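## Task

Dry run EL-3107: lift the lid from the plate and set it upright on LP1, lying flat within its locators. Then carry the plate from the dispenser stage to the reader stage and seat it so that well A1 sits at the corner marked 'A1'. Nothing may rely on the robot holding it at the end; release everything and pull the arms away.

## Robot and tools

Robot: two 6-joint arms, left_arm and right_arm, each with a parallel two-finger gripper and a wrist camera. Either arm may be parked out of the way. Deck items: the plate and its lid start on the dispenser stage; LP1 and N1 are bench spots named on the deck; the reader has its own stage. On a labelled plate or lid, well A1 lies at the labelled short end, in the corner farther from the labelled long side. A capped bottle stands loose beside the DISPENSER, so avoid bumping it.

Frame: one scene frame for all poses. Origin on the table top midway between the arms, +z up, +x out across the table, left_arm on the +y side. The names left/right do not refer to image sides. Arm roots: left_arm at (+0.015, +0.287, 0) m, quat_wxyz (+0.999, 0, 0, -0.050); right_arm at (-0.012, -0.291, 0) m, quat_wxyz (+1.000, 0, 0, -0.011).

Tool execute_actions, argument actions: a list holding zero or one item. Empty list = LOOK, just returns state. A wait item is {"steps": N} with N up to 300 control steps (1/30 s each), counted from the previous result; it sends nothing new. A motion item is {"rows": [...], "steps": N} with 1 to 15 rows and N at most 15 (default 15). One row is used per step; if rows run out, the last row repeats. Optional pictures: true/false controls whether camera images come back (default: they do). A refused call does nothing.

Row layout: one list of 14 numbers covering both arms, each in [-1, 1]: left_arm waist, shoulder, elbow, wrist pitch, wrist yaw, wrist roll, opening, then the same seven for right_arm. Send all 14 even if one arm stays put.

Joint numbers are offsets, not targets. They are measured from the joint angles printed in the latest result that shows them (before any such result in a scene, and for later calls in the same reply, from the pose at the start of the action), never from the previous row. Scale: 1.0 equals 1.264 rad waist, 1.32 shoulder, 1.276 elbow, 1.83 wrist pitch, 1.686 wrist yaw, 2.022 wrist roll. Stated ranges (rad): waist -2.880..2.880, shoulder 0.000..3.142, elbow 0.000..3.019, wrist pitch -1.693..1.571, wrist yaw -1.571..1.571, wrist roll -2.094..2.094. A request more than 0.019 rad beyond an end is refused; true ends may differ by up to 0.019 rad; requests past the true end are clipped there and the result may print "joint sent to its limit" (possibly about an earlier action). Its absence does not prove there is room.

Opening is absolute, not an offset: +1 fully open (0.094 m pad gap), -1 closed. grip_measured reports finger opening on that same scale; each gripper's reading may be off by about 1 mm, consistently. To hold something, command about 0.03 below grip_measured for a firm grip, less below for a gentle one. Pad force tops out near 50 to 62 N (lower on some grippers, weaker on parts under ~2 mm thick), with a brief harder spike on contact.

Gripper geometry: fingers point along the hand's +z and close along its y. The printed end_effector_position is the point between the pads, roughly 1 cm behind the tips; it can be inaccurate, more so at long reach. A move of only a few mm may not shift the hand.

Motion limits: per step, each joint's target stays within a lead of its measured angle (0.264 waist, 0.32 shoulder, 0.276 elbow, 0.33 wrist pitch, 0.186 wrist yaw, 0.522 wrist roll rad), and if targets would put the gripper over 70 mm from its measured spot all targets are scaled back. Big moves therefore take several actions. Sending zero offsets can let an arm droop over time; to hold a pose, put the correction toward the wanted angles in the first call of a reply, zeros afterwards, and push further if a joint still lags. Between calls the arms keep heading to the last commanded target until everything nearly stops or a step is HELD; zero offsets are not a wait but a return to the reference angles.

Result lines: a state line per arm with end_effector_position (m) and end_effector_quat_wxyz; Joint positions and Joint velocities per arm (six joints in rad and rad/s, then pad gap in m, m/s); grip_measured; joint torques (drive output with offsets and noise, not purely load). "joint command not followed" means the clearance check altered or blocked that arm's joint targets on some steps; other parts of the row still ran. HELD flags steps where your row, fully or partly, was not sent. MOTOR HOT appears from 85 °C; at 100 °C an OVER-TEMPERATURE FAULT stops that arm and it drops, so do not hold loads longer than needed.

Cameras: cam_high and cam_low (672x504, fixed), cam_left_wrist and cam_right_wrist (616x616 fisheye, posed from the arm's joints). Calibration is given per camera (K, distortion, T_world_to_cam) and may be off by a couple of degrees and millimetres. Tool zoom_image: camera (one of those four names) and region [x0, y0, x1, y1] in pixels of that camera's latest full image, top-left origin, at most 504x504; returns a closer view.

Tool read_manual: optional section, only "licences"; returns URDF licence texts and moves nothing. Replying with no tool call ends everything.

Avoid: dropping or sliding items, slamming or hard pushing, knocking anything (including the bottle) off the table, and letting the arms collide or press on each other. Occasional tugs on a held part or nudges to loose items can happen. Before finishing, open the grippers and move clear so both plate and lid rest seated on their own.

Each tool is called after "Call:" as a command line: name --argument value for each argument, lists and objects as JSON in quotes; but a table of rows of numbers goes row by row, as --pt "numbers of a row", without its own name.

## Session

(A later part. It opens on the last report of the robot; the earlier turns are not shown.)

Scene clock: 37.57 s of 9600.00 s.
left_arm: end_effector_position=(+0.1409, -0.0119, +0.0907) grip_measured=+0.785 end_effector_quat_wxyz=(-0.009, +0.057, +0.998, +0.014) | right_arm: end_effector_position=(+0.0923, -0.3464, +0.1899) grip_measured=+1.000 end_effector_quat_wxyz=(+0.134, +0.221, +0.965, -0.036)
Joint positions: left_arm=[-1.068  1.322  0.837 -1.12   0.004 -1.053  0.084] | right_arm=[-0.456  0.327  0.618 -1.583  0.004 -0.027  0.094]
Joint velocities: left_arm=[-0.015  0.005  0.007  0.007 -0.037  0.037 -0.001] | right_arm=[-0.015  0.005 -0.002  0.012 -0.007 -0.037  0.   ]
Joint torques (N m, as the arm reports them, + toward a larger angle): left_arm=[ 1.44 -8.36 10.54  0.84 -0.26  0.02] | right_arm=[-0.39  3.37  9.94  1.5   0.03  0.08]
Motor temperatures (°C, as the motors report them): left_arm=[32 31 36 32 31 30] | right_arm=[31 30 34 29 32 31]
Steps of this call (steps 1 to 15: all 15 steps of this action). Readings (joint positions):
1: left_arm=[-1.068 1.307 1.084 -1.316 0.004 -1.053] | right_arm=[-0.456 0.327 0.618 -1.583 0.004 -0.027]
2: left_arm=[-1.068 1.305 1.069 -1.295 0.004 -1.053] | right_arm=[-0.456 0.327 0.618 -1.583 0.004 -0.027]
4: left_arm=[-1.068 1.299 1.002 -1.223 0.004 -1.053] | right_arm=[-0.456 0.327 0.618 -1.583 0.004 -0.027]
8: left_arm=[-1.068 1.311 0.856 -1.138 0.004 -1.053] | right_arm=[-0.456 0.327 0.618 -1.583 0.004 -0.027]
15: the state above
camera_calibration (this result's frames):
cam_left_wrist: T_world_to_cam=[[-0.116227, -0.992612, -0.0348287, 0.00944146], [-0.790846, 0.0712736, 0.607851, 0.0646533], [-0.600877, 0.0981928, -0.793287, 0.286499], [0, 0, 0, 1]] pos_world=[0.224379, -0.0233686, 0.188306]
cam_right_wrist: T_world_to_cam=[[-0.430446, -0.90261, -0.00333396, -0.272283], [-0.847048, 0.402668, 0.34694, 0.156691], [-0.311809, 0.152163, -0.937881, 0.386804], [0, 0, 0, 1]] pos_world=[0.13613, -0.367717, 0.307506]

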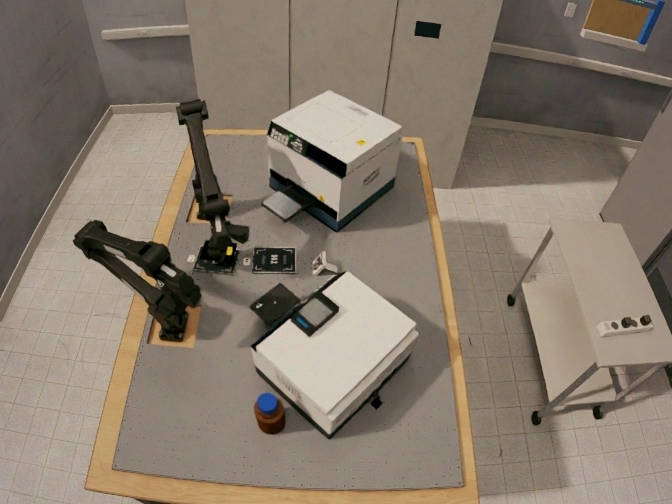

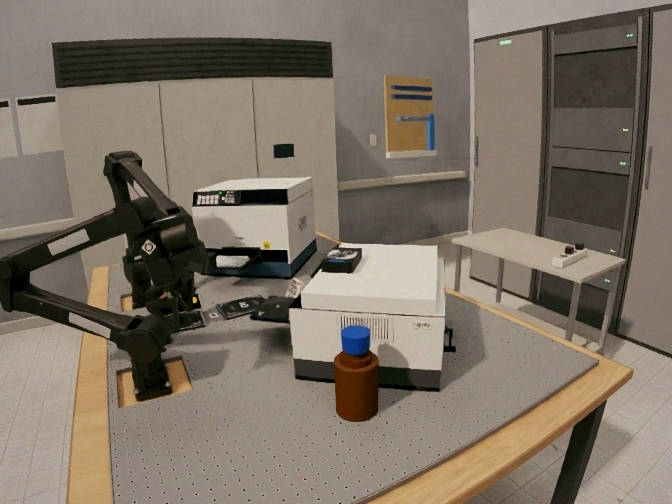

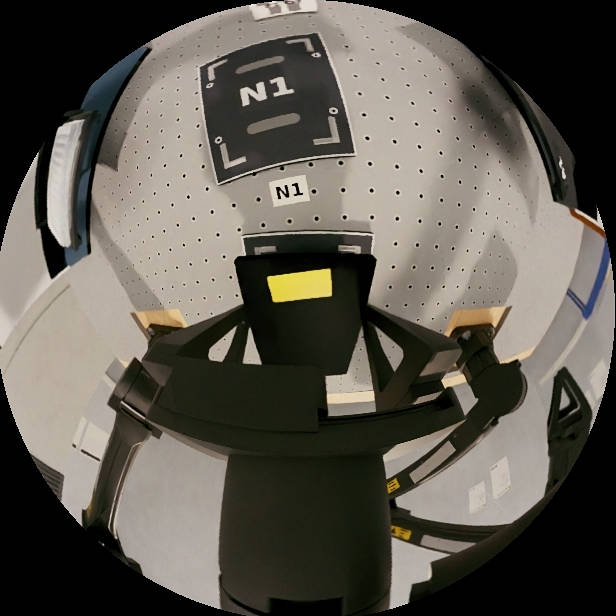

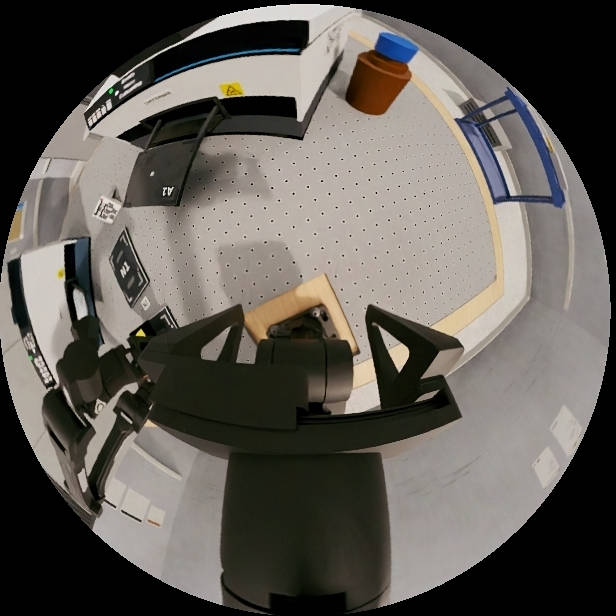

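Call:
execute_actions --actions '[{"rows":[[0,0.012,-0.015,0.025,0,-0.005,0.76,0,0,0,0,0,0,1],[0,0.024,-0.03,0.05,0,-0.01,0.76,0,0,0,0,0,0,1],[0,0.035,-0.044,0.072,0,-0.012,0.76,0,0,0,0,0,0,1]],"steps":15}]'

Call:
zoom_image --camera "cam_left_wrist" --region '[190,190,420,390]'

Scene clock: 38.97 s of 9600.00 s.
left_arm: end_effector_position=(+0.1414, -0.0129, +0.0602) grip_measured=+0.785 end_effector_quat_wxyz=(-0.004, +0.050, +0.999, +0.004) | right_arm: end_effector_position=(+0.0923, -0.3464, +0.1899) grip_measured=+1.000 end_effector_quat_wxyz=(+0.134, +0.221, +0.965, -0.036)
Joint positions: left_arm=[-1.068  1.358  0.779 -1.003  0.004 -1.068  0.084] | right_arm=[-0.456  0.327  0.618 -1.583  0.004 -0.027  0.094]
Joint velocities: left_arm=[-0.015 -0.005  0.007 -0.012 -0.022 -0.051 -0.002] | right_arm=[-0.015 -0.015  0.007 -0.012 -0.022  0.007  0.   ]
Joint torques (N m, as the arm reports them, + toward a larger angle): left_arm=[ 2.16 -8.04  8.28  0.71 -0.3  -0.13] | right_arm=[-0.41  3.37  9.94  1.49  0.03  0.08]
Motor temperatures (°C, as the motors report them): left_arm=[32 31 36 32 31 30] | right_arm=[31 30 34 29 32 31]
Steps of this call (steps 1 to 15: the robot went on to your last target; steps 16 to 27: nothing new was sent; steps 28 to 42: all 15 steps of this action). Readings (joint positions):
28: left_arm=[-1.068 1.322 0.835 -1.114 0.004 -1.054] | right_arm=[-0.456 0.327 0.618 -1.583 0.004 -0.027]
29: left_arm=[-1.068 1.322 0.830 -1.097 0.004 -1.055] | right_arm=[-0.456 0.327 0.618 -1.583 0.004 -0.027]
31: left_arm=[-1.068 1.327 0.809 -1.040 0.004 -1.060] | right_arm=[-0.456 0.327 0.618 -1.583 0.004 -0.027]
35: left_arm=[-1.068 1.353 0.782 -1.008 0.004 -1.065] | right_arm=[-0.456 0.327 0.618 -1.583 0.004 -0.027]
42: the state above
camera_calibration (this result's frames):
cam_left_wrist: T_world_to_cam=[[-0.101601, -0.994695, -0.016084, 0.00420264], [-0.797197, 0.0717355, 0.599442, 0.0850241], [-0.595108, 0.0737263, -0.800257, 0.261939], [0, 0, 0, 1]] pos_world=[0.22409, -0.0212307, 0.158719]
cam_right_wrist: T_world_to_cam=[[-0.430446, -0.90261, -0.00333396, -0.272283], [-0.847048, 0.402668, 0.34694, 0.156691], [-0.311809, 0.152163, -0.937881, 0.386804], [0, 0, 0, 1]] pos_world=[0.13613, -0.367717, 0.307506]

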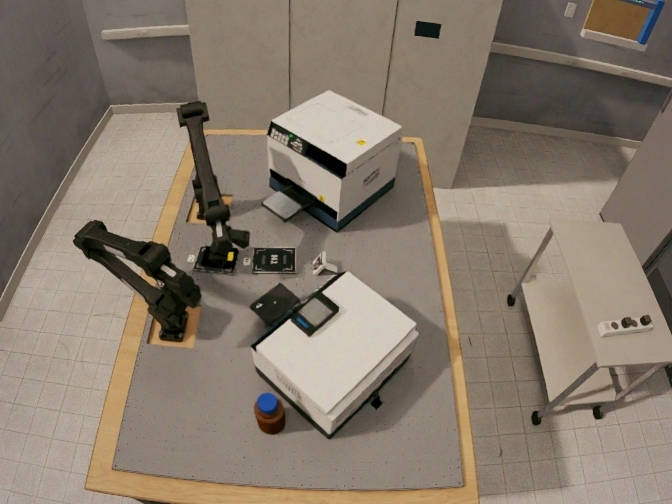

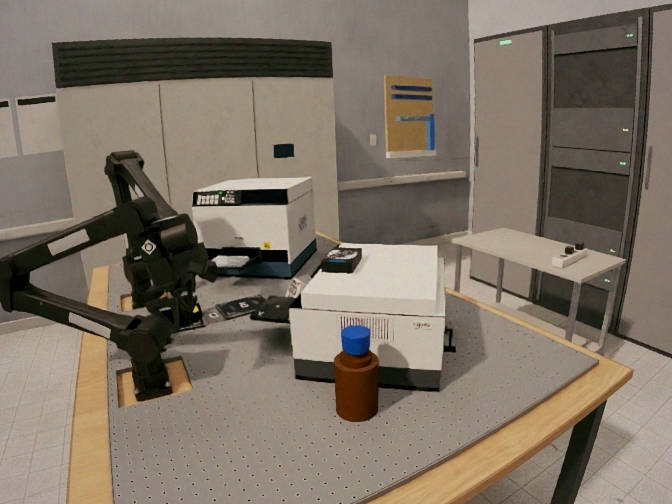

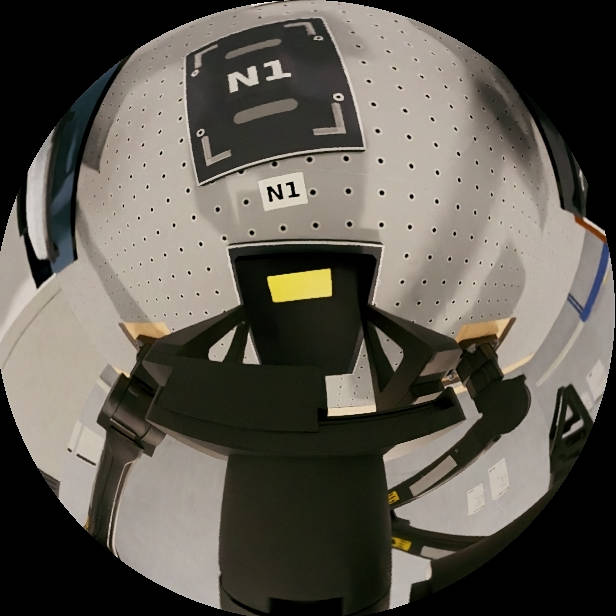

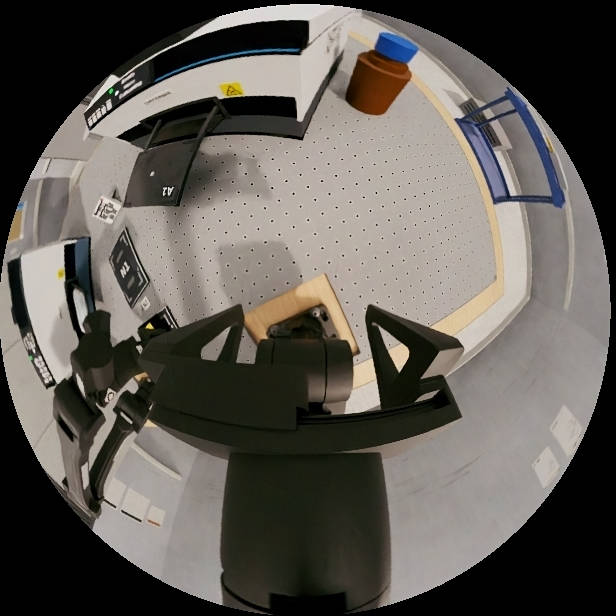

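Region (190, 190, 420, 390) of cam_left_wrist's 616x616 image, scaled by 2.191, with more detail than that image has; it fills the top 438 rows of this view, and the rest is white.

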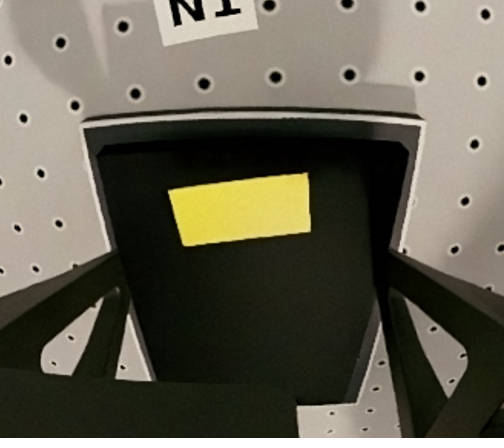

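Call:
execute_actions --actions '[{"rows":[[-0.015,0,0.01,-0.006,0,-0.01,0.76,0,0,0,0,0,0,1],[-0.033,0,0.01,-0.012,0,-0.02,0.76,0,0,0,0,0,0,1]],"steps":15}]'

Call:
zoom_image --camera "cam_left_wrist" --region '[190,190,420,390]'

Scene clock: 40.33 s of 9600.00 s.
left_arm: end_effector_position=(+0.1314, -0.0149, +0.0602) grip_measured=+0.785 end_effector_quat_wxyz=(-0.005, +0.050, +0.999, +0.008) | right_arm: end_effector_position=(+0.0923, -0.3464, +0.1899) grip_measured=+1.000 end_effector_quat_wxyz=(+0.134, +0.221, +0.965, -0.036)
Joint positions: left_arm=[-1.099  1.358  0.779 -1.011  0.003 -1.098  0.084] | right_arm=[-0.456  0.327  0.618 -1.583  0.004 -0.027  0.094]
Joint velocities: left_arm=[-0.005  0.005  0.002  0.027  0.022 -0.022  0.   ] | right_arm=[-0.015 -0.005 -0.002 -0.007  0.066 -0.022  0.   ]
Joint torques (N m, as the arm reports them, + toward a larger angle): left_arm=[ 1.17 -8.84  9.06 -0.4  -0.17 -0.05] | right_arm=[-0.38  3.32  9.95  1.49  0.03  0.08]
Motor temperatures (°C, as the motors report them): left_arm=[32 31 36 32 31 30] | right_arm=[31 30 34 29 32 31]
Steps of this call (steps 1 to 15: the robot went on to your last target; steps 16 to 26: nothing new was sent; steps 27 to 41: all 15 steps of this action). Readings (joint positions):
27: left_arm=[-1.068 1.358 0.779 -1.003 0.004 -1.070] | right_arm=[-0.456 0.327 0.618 -1.583 0.004 -0.027]
28: left_arm=[-1.070 1.358 0.779 -1.005 0.003 -1.075] | right_arm=[-0.456 0.327 0.618 -1.583 0.004 -0.027]
30: left_arm=[-1.081 1.358 0.779 -1.009 0.003 -1.084] | right_arm=[-0.456 0.327 0.618 -1.583 0.004 -0.027]
34: left_arm=[-1.098 1.358 0.779 -1.011 0.003 -1.093] | right_arm=[-0.456 0.327 0.618 -1.583 0.004 -0.027]
41: the state above
camera_calibration (this result's frames):
cam_left_wrist: T_world_to_cam=[[-0.102412, -0.994469, -0.0233026, 0.00175487], [-0.795862, 0.0678606, 0.601664, 0.0768607], [-0.596755, 0.080163, -0.79841, 0.256398], [0, 0, 0, 1]] pos_world=[0.214357, -0.0240243, 0.158508]
cam_right_wrist: T_world_to_cam=[[-0.430446, -0.90261, -0.00333396, -0.272283], [-0.847048, 0.402668, 0.34694, 0.156691], [-0.311809, 0.152163, -0.937881, 0.386804], [0, 0, 0, 1]] pos_world=[0.13613, -0.367717, 0.307506]

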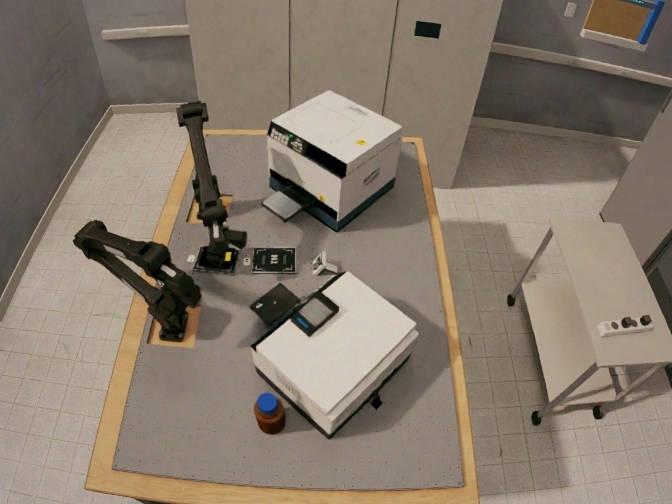

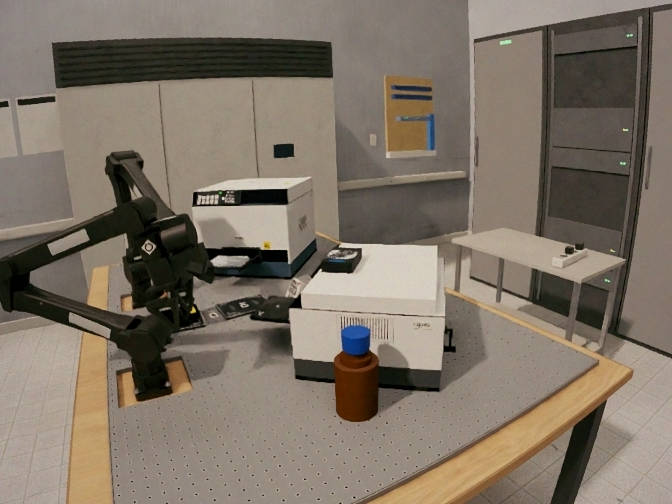

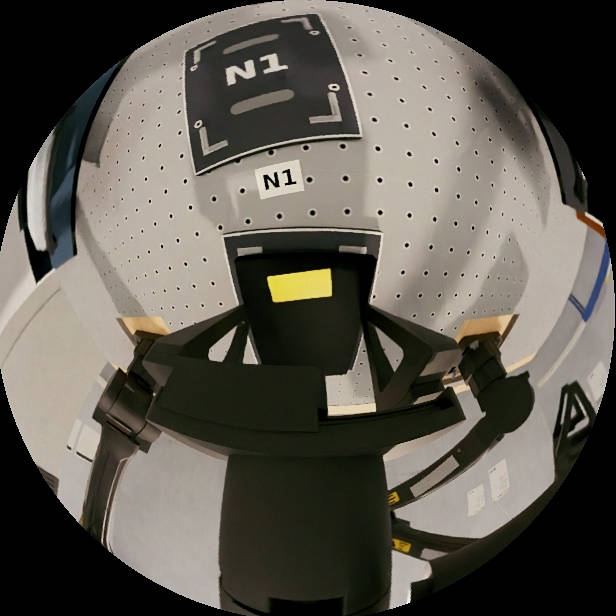

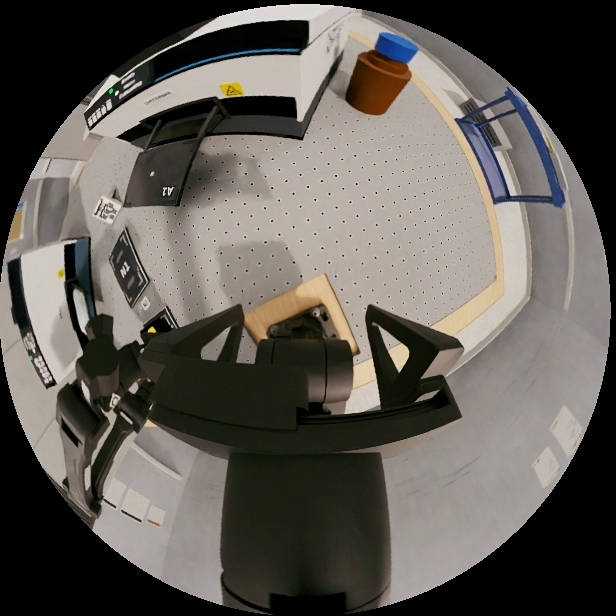

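Region (190, 190, 420, 390) of cam_left_wrist's 616x616 image, scaled by 2.191, with more detail than that image has; it fills the top 438 rows of this view, and the rest is white.

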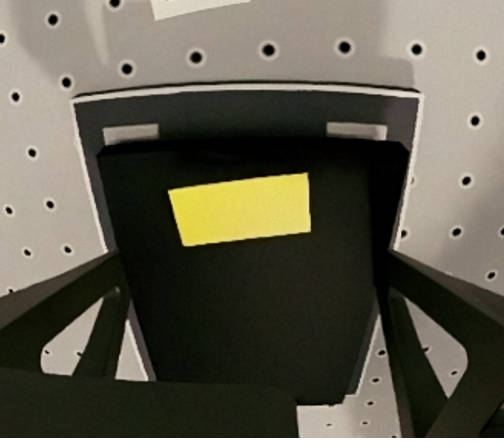

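Call:
execute_actions --actions '[{"rows":[[0,0,-0.01,0.005,0,0,0.76,0,0,0,0,0,0,1],[0,0,-0.021,0.013,0,0,0.76,0,0,0,0,0,0,1]],"steps":15}]'

Call:
zoom_image --camera "cam_left_wrist" --region '[190,190,420,390]'

Scene clock: 41.37 s of 9600.00 s.
left_arm: end_effector_position=(+0.1278, -0.0057, +0.0521) grip_measured=+0.785 end_effector_quat_wxyz=(-0.009, +0.050, +0.999, +0.016) | right_arm: end_effector_position=(+0.0923, -0.3464, +0.1899) grip_measured=+1.000 end_effector_quat_wxyz=(+0.134, +0.221, +0.965, -0.036)
Joint positions: left_arm=[-1.099  1.358  0.753 -1.003  0.003 -1.099  0.084] | right_arm=[-0.456  0.327  0.618 -1.583  0.004 -0.027  0.094]
Joint velocities: left_arm=[-0.015 -0.005 -0.007  0.007 -0.051  0.022  0.001] | right_arm=[-0.005 -0.005 -0.017  0.002 -0.066  0.007  0.   ]
Joint torques (N m, as the arm reports them, + toward a larger angle): left_arm=[ 1.25 -8.81  8.05  0.77 -0.22  0.02] | right_arm=[-0.41  3.37  9.94  1.49  0.03  0.08]
Motor temperatures (°C, as the motors report them): left_arm=[32 31 36 32 31 30] | right_arm=[31 30 34 29 32 31]
Steps of this call (steps 1 to 15: the robot went on to your last target; step 16: nothing new was sent; steps 17 to 31: all 15 steps of this action). Readings (joint positions):
17: left_arm=[-1.099 1.358 0.779 -1.011 0.003 -1.099] | right_arm=[-0.456 0.327 0.618 -1.583 0.004 -0.027]
18: left_arm=[-1.099 1.358 0.776 -1.009 0.003 -1.099] | right_arm=[-0.456 0.327 0.618 -1.583 0.004 -0.027]
20: left_arm=[-1.099 1.358 0.766 -1.003 0.003 -1.099] | right_arm=[-0.456 0.327 0.618 -1.583 0.004 -0.027]
24: left_arm=[-1.099 1.358 0.753 -1.003 0.003 -1.099] | right_arm=[-0.456 0.327 0.618 -1.583 0.004 -0.027]
31: the state above
camera_calibration (this result's frames):
cam_left_wrist: T_world_to_cam=[[-0.101472, -0.994077, -0.0389254, 0.0110146], [-0.792094, 0.0570572, 0.607726, 0.0774047], [-0.601905, 0.0924996, -0.793192, 0.247521], [0, 0, 0, 1]] pos_world=[0.211414, -0.0163627, 0.14972]
cam_right_wrist: T_world_to_cam=[[-0.430446, -0.90261, -0.00333396, -0.272283], [-0.847048, 0.402668, 0.34694, 0.156691], [-0.311809, 0.152163, -0.937881, 0.386804], [0, 0, 0, 1]] pos_world=[0.13613, -0.367717, 0.307506]

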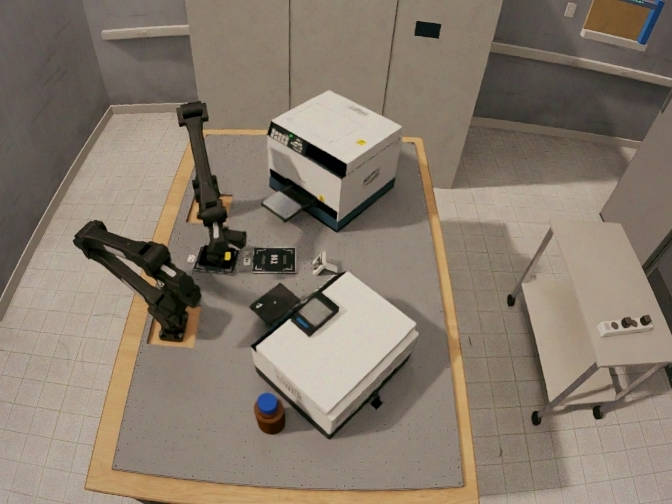

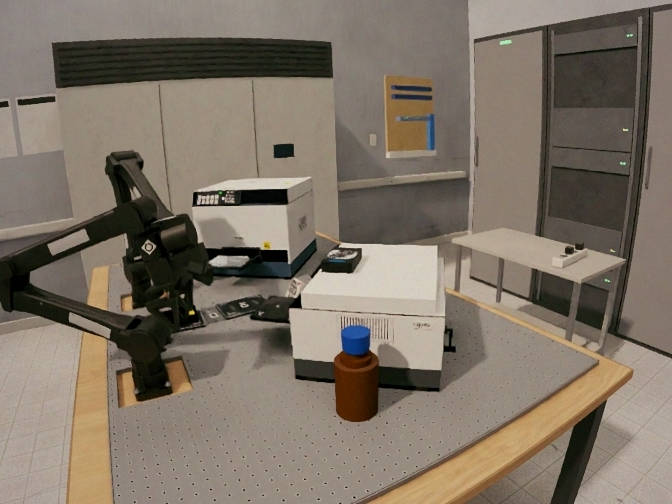

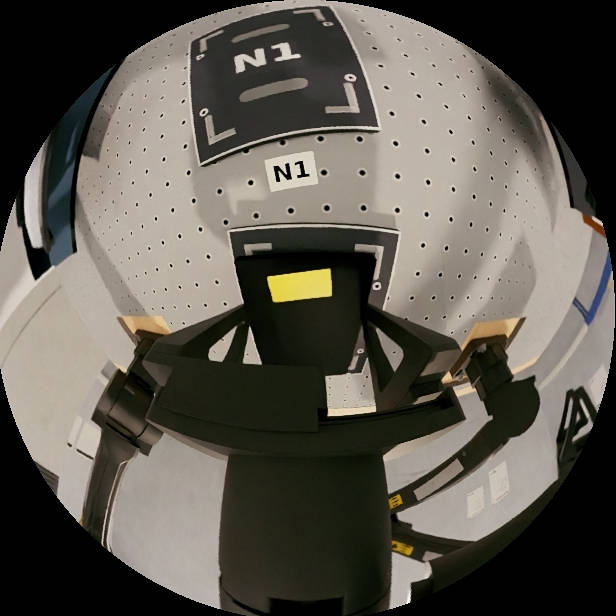

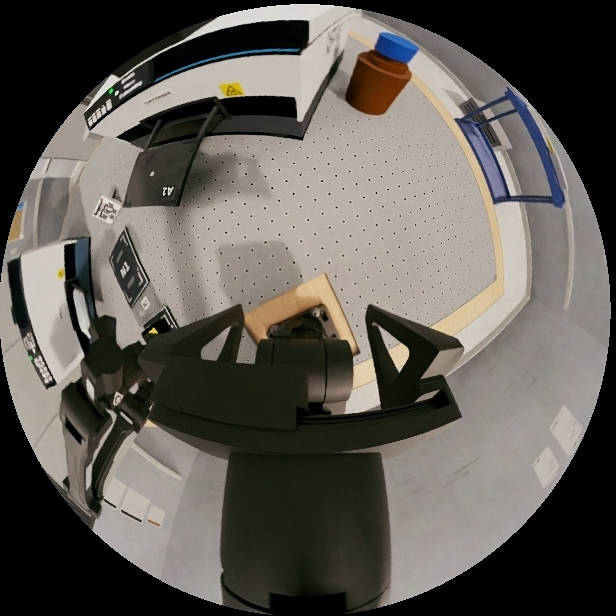

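Region (190, 190, 420, 390) of cam_left_wrist's 616x616 image, scaled by 2.191, with more detail than that image has; it fills the top 438 rows of this view, and the rest is white.

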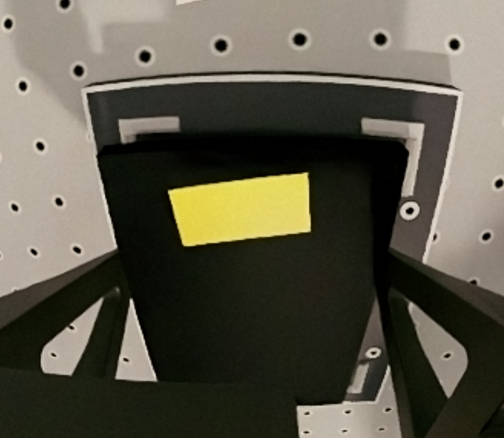

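Call:
execute_actions --actions '[{"rows":[[-0.012,0,0.015,0.017,0,0,0.76,0,0,0,0,0,0,1]],"steps":15}]'

Call:
zoom_image --camera "cam_left_wrist" --region '[190,190,420,390]'

Scene clock: 42.37 s of 9600.00 s.
left_arm: end_effector_position=(+0.1293, -0.0094, +0.0520) grip_measured=+0.785 end_effector_quat_wxyz=(-0.006, +0.050, +0.999, +0.009) | right_arm: end_effector_position=(+0.0923, -0.3464, +0.1899) grip_measured=+1.000 end_effector_quat_wxyz=(+0.134, +0.221, +0.965, -0.036)
Joint positions: left_arm=[-1.099  1.358  0.753 -0.987  0.003 -1.099  0.084] | right_arm=[-0.456  0.327  0.618 -1.583  0.004 -0.027  0.094]
Joint velocities: left_arm=[-0.005 -0.005 -0.002 -0.017  0.022 -0.081  0.   ] | right_arm=[-0.015  0.005 -0.012  0.017 -0.007 -0.066  0.   ]
Joint torques (N m, as the arm reports them, + toward a larger angle): left_arm=[ 0.42 -8.88  9.67  0.69 -0.17 -0.05] | right_arm=[-0.4   3.35  9.94  1.49  0.03  0.08]
Motor temperatures (°C, as the motors report them): left_arm=[32 31 36 32 31 30] | right_arm=[31 30 34 29 32 31]
Steps of this call (steps 1 to 15: the robot went on to your last target; steps 16 to 30: all 15 steps of this action). Readings (joint positions):
16: left_arm=[-1.099 1.358 0.753 -1.000 0.003 -1.099] | right_arm=[-0.456 0.327 0.618 -1.583 0.004 -0.027]
17: left_arm=[-1.099 1.358 0.753 -0.996 0.003 -1.099] | right_arm=[-0.456 0.327 0.618 -1.583 0.004 -0.027]
19: left_arm=[-1.099 1.358 0.753 -0.989 0.003 -1.099] | right_arm=[-0.456 0.327 0.618 -1.583 0.004 -0.027]
23: left_arm=[-1.099 1.358 0.753 -0.987 0.003 -1.099] | right_arm=[-0.456 0.327 0.618 -1.583 0.004 -0.027]
30: the state above
camera_calibration (this result's frames):
cam_left_wrist: T_world_to_cam=[[-0.101287, -0.994551, -0.0246735, 0.00673893], [-0.795617, 0.0660874, 0.602185, 0.0796468], [-0.597273, 0.0806239, -0.797975, 0.248167], [0, 0, 0, 1]] pos_world=[0.212275, -0.0185697, 0.150236]
cam_right_wrist: T_world_to_cam=[[-0.430446, -0.90261, -0.00333396, -0.272283], [-0.847048, 0.402668, 0.34694, 0.156691], [-0.311809, 0.152163, -0.937881, 0.386804], [0, 0, 0, 1]] pos_world=[0.13613, -0.367717, 0.307506]

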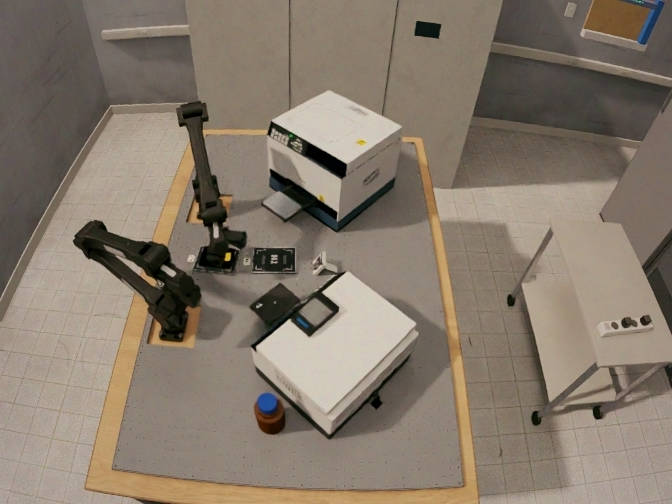

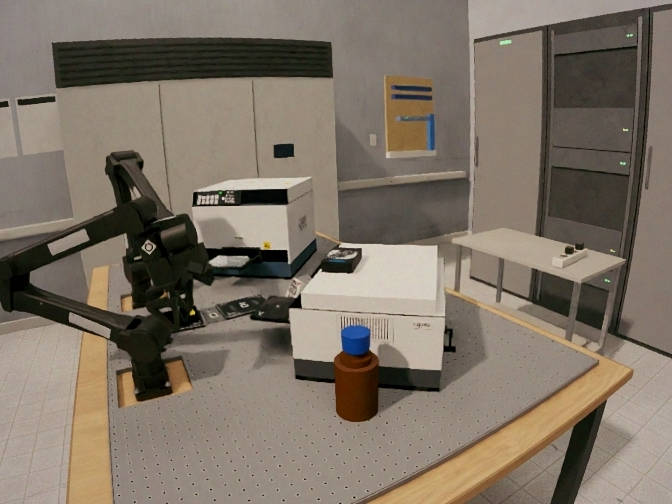

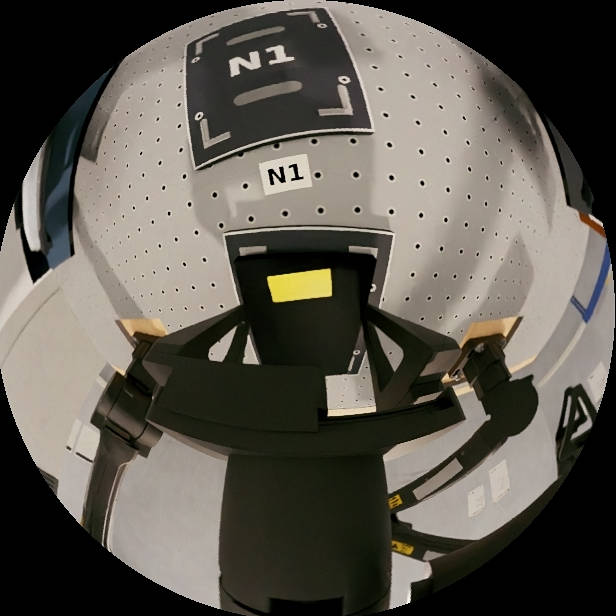

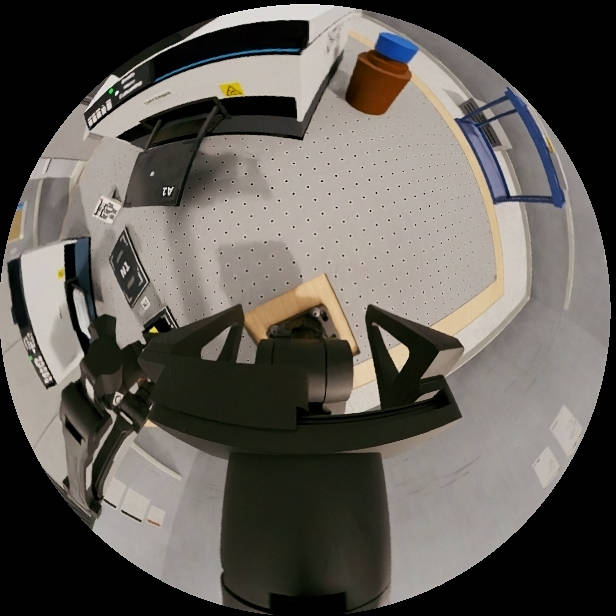

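Region (190, 190, 420, 390) of cam_left_wrist's 616x616 image, scaled by 2.191, with more detail than that image has; it fills the top 438 rows of this view, and the rest is white.

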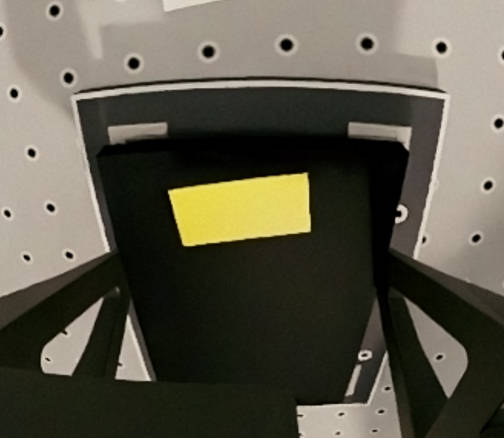

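Call:
execute_actions --actions '[{"rows":[[-0.021,0,0.015,0.009,0,-0.014,0.76,0,0,0,0,0,0,1]],"steps":15}]'

Call:
zoom_image --camera "cam_left_wrist" --region '[190,190,420,390]'

Scene clock: 43.63 s of 9600.00 s.
left_arm: end_effector_position=(+0.1257, -0.0108, +0.0520) grip_measured=+0.785 end_effector_quat_wxyz=(-0.006, +0.047, +0.999, +0.009) | right_arm: end_effector_position=(+0.0923, -0.3464, +0.1899) grip_measured=+1.000 end_effector_quat_wxyz=(+0.134, +0.221, +0.965, -0.036)
Joint positions: left_arm=[-1.111  1.358  0.753 -0.987  0.003 -1.118  0.084] | right_arm=[-0.456  0.327  0.618 -1.583  0.004 -0.027  0.094]
Joint velocities: left_arm=[ 0.015  0.005 -0.017 -0.027 -0.037  0.007  0.   ] | right_arm=[-0.024 -0.015  0.007 -0.012 -0.051 -0.037  0.   ]
Joint torques (N m, as the arm reports them, + toward a larger angle): left_arm=[ 0.93 -8.31  9.53  0.72 -0.26 -0.1 ] | right_arm=[-0.41  3.36  9.94  1.5   0.03  0.08]
Motor temperatures (°C, as the motors report them): left_arm=[32 31 36 32 31 30] | right_arm=[31 30 34 29 32 31]
Steps of this call (steps 1 to 15: the robot went on to your last target; steps 16 to 23: nothing new was sent; steps 24 to 38: all 15 steps of this action). Readings (joint positions):
24: left_arm=[-1.099 1.358 0.753 -0.987 0.003 -1.102] | right_arm=[-0.456 0.327 0.618 -1.583 0.004 -0.027]
25: left_arm=[-1.101 1.358 0.753 -0.987 0.003 -1.105] | right_arm=[-0.456 0.327 0.618 -1.583 0.004 -0.027]
27: left_arm=[-1.106 1.358 0.753 -0.987 0.003 -1.110] | right_arm=[-0.456 0.327 0.618 -1.583 0.004 -0.027]
31: left_arm=[-1.111 1.358 0.753 -0.987 0.003 -1.115] | right_arm=[-0.456 0.327 0.618 -1.583 0.004 -0.027]
38: the state above
camera_calibration (this result's frames):
cam_left_wrist: T_world_to_cam=[[-0.0948304, -0.995182, -0.0249002, 0.00419862], [-0.796234, 0.0608122, 0.601925, 0.0768897], [-0.59751, 0.0769071, -0.798165, 0.246114], [0, 0, 0, 1]] pos_world=[0.208676, -0.0194254, 0.150262]
cam_right_wrist: T_world_to_cam=[[-0.430446, -0.90261, -0.00333396, -0.272283], [-0.847048, 0.402668, 0.34694, 0.156691], [-0.311809, 0.152163, -0.937881, 0.386804], [0, 0, 0, 1]] pos_world=[0.13613, -0.367717, 0.307506]

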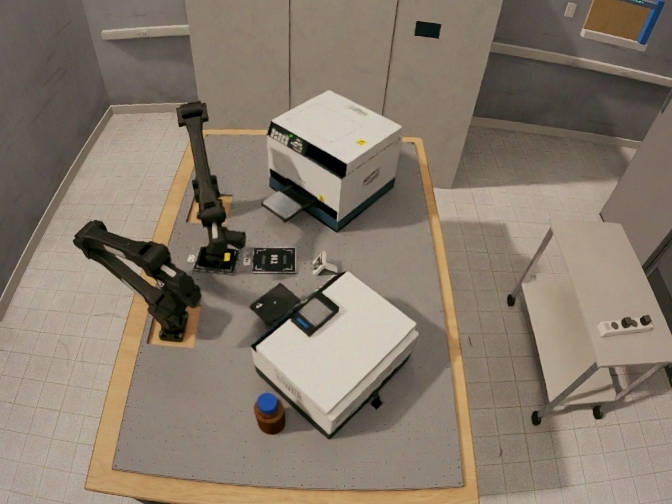

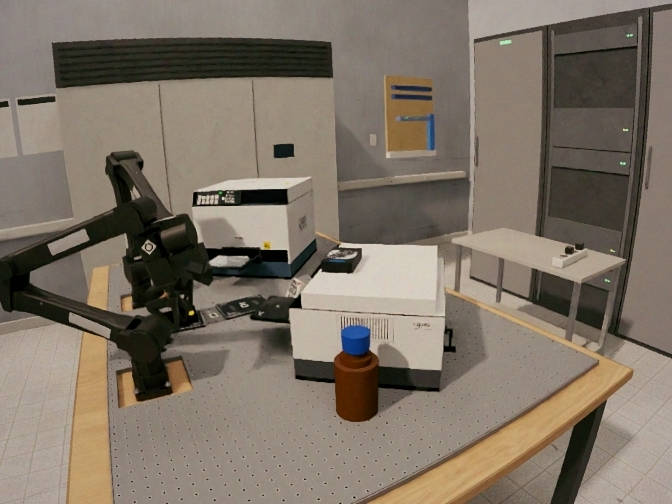

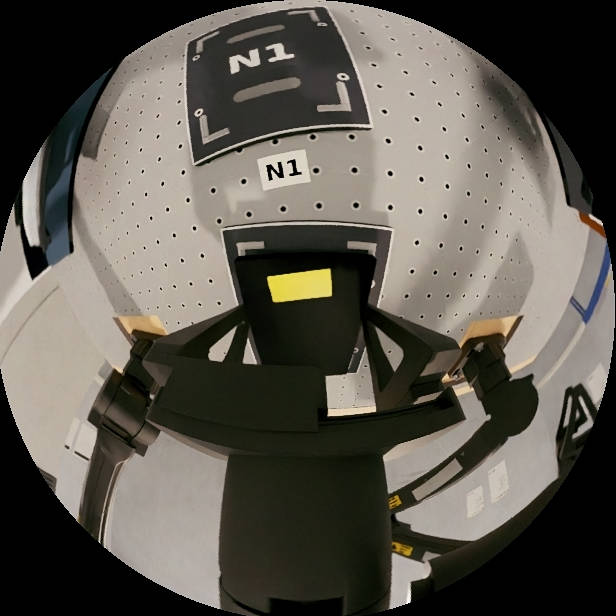

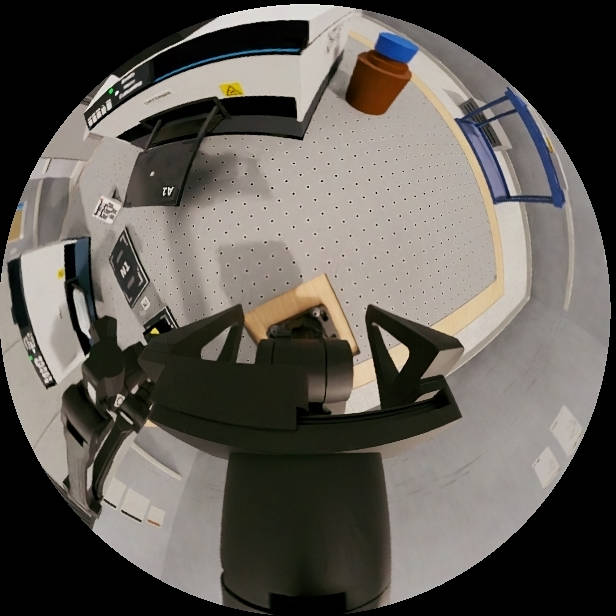

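Region (190, 190, 420, 390) of cam_left_wrist's 616x616 image, scaled by 2.191, with more detail than that image has; it fills the top 438 rows of this view, and the rest is white.

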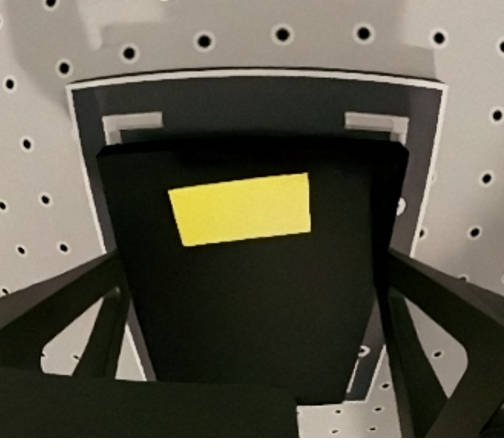

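Call:
execute_actions --actions '[{"rows":[[-0.005,0.015,0.01,0.008,0,0,0.76,0,0,0,0,0,0,1],[-0.005,0.03,0.01,0.015,0,0,0.76,0,0,0,0,0,0,1]],"steps":15}]'

Call:
zoom_image --camera "cam_left_wrist" --region '[190,190,420,390]'

Scene clock: 44.80 s of 9600.00 s.
left_arm: end_effector_position=(+0.1260, -0.0116, +0.0451) grip_measured=+0.785 end_effector_quat_wxyz=(-0.008, +0.046, +0.999, +0.014) | right_arm: end_effector_position=(+0.0923, -0.3464, +0.1899) grip_measured=+1.000 end_effector_quat_wxyz=(+0.134, +0.221, +0.965, -0.036)
Joint positions: left_arm=[-1.111  1.381  0.753 -0.975  0.003 -1.118  0.084] | right_arm=[-0.456  0.327  0.618 -1.583  0.004 -0.027  0.094]
Joint velocities: left_arm=[-0.005  0.005  0.002  0.007 -0.037 -0.037  0.   ] | right_arm=[ 0.005 -0.015  0.002  0.002 -0.051  0.007  0.   ]
Joint torques (N m, as the arm reports them, + toward a larger angle): left_arm=[ 0.98 -7.69  8.91  0.76 -0.25  0.01] | right_arm=[-0.39  3.36  9.94  1.49  0.03  0.08]
Motor temperatures (°C, as the motors report them): left_arm=[32 31 36 32 31 30] | right_arm=[31 30 34 29 32 31]
Steps of this call (steps 1 to 15: the robot went on to your last target; steps 16 to 20: nothing new was sent; steps 21 to 35: all 15 steps of this action). Readings (joint positions):
21: left_arm=[-1.111 1.358 0.753 -0.987 0.003 -1.118] | right_arm=[-0.456 0.327 0.618 -1.583 0.004 -0.027]
22: left_arm=[-1.111 1.360 0.753 -0.985 0.003 -1.118] | right_arm=[-0.456 0.327 0.618 -1.583 0.004 -0.027]
24: left_arm=[-1.111 1.367 0.753 -0.978 0.003 -1.118] | right_arm=[-0.456 0.327 0.618 -1.583 0.004 -0.027]
28: left_arm=[-1.111 1.381 0.753 -0.975 0.003 -1.118] | right_arm=[-0.456 0.327 0.618 -1.583 0.004 -0.027]
35: the state above
camera_calibration (this result's frames):
cam_left_wrist: T_world_to_cam=[[-0.094192, -0.994932, -0.0351895, 0.0035738], [-0.793856, 0.053732, 0.605727, 0.080776], [-0.600766, 0.08499, -0.794894, 0.241266], [0, 0, 0, 1]] pos_world=[0.209406, -0.0212898, 0.142979]
cam_right_wrist: T_world_to_cam=[[-0.430446, -0.90261, -0.00333396, -0.272283], [-0.847048, 0.402668, 0.34694, 0.156691], [-0.311809, 0.152163, -0.937881, 0.386804], [0, 0, 0, 1]] pos_world=[0.13613, -0.367717, 0.307506]

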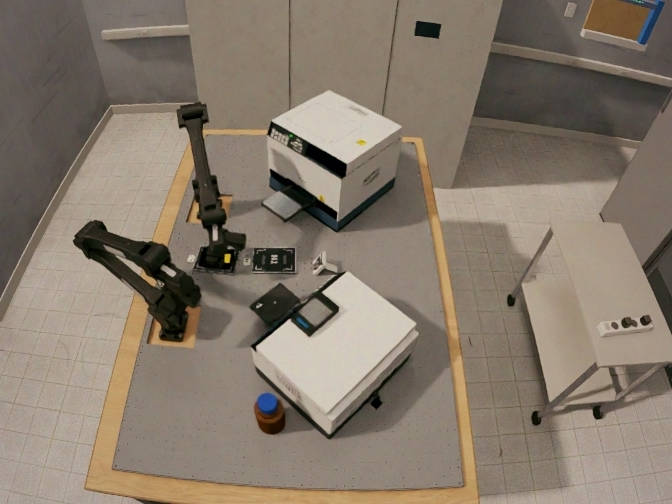

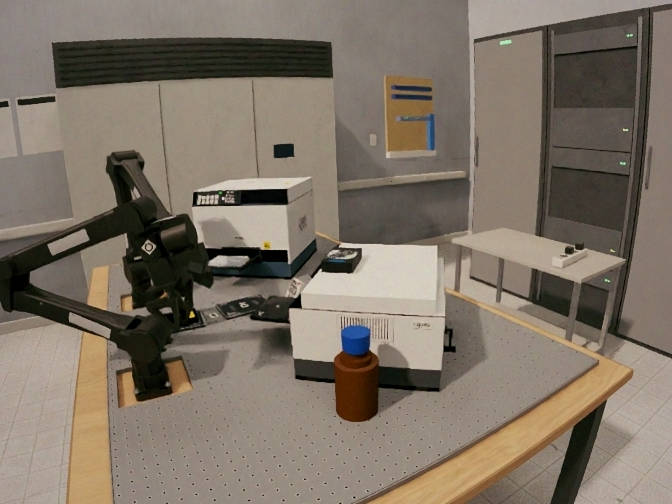

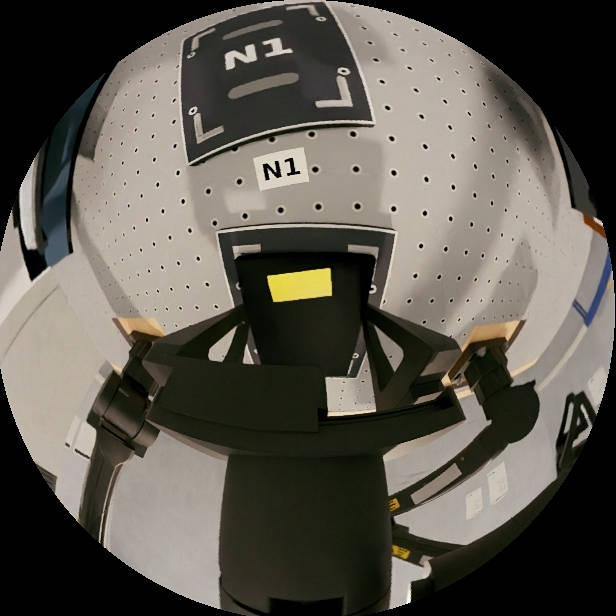

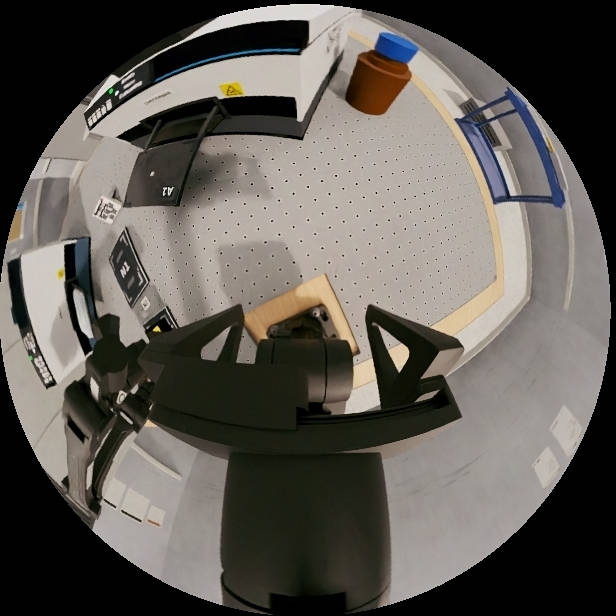

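Region (190, 190, 420, 390) of cam_left_wrist's 616x616 image, scaled by 2.191, with more detail than that image has; it fills the top 438 rows of this view, and the rest is white.

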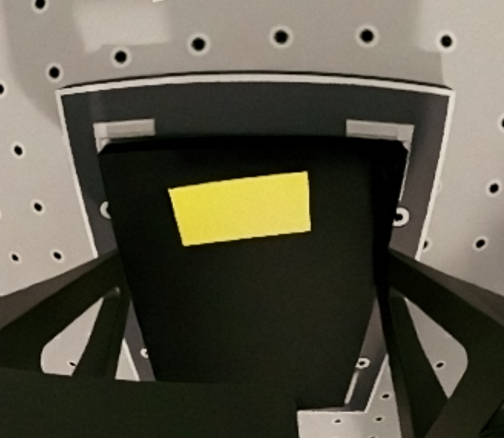

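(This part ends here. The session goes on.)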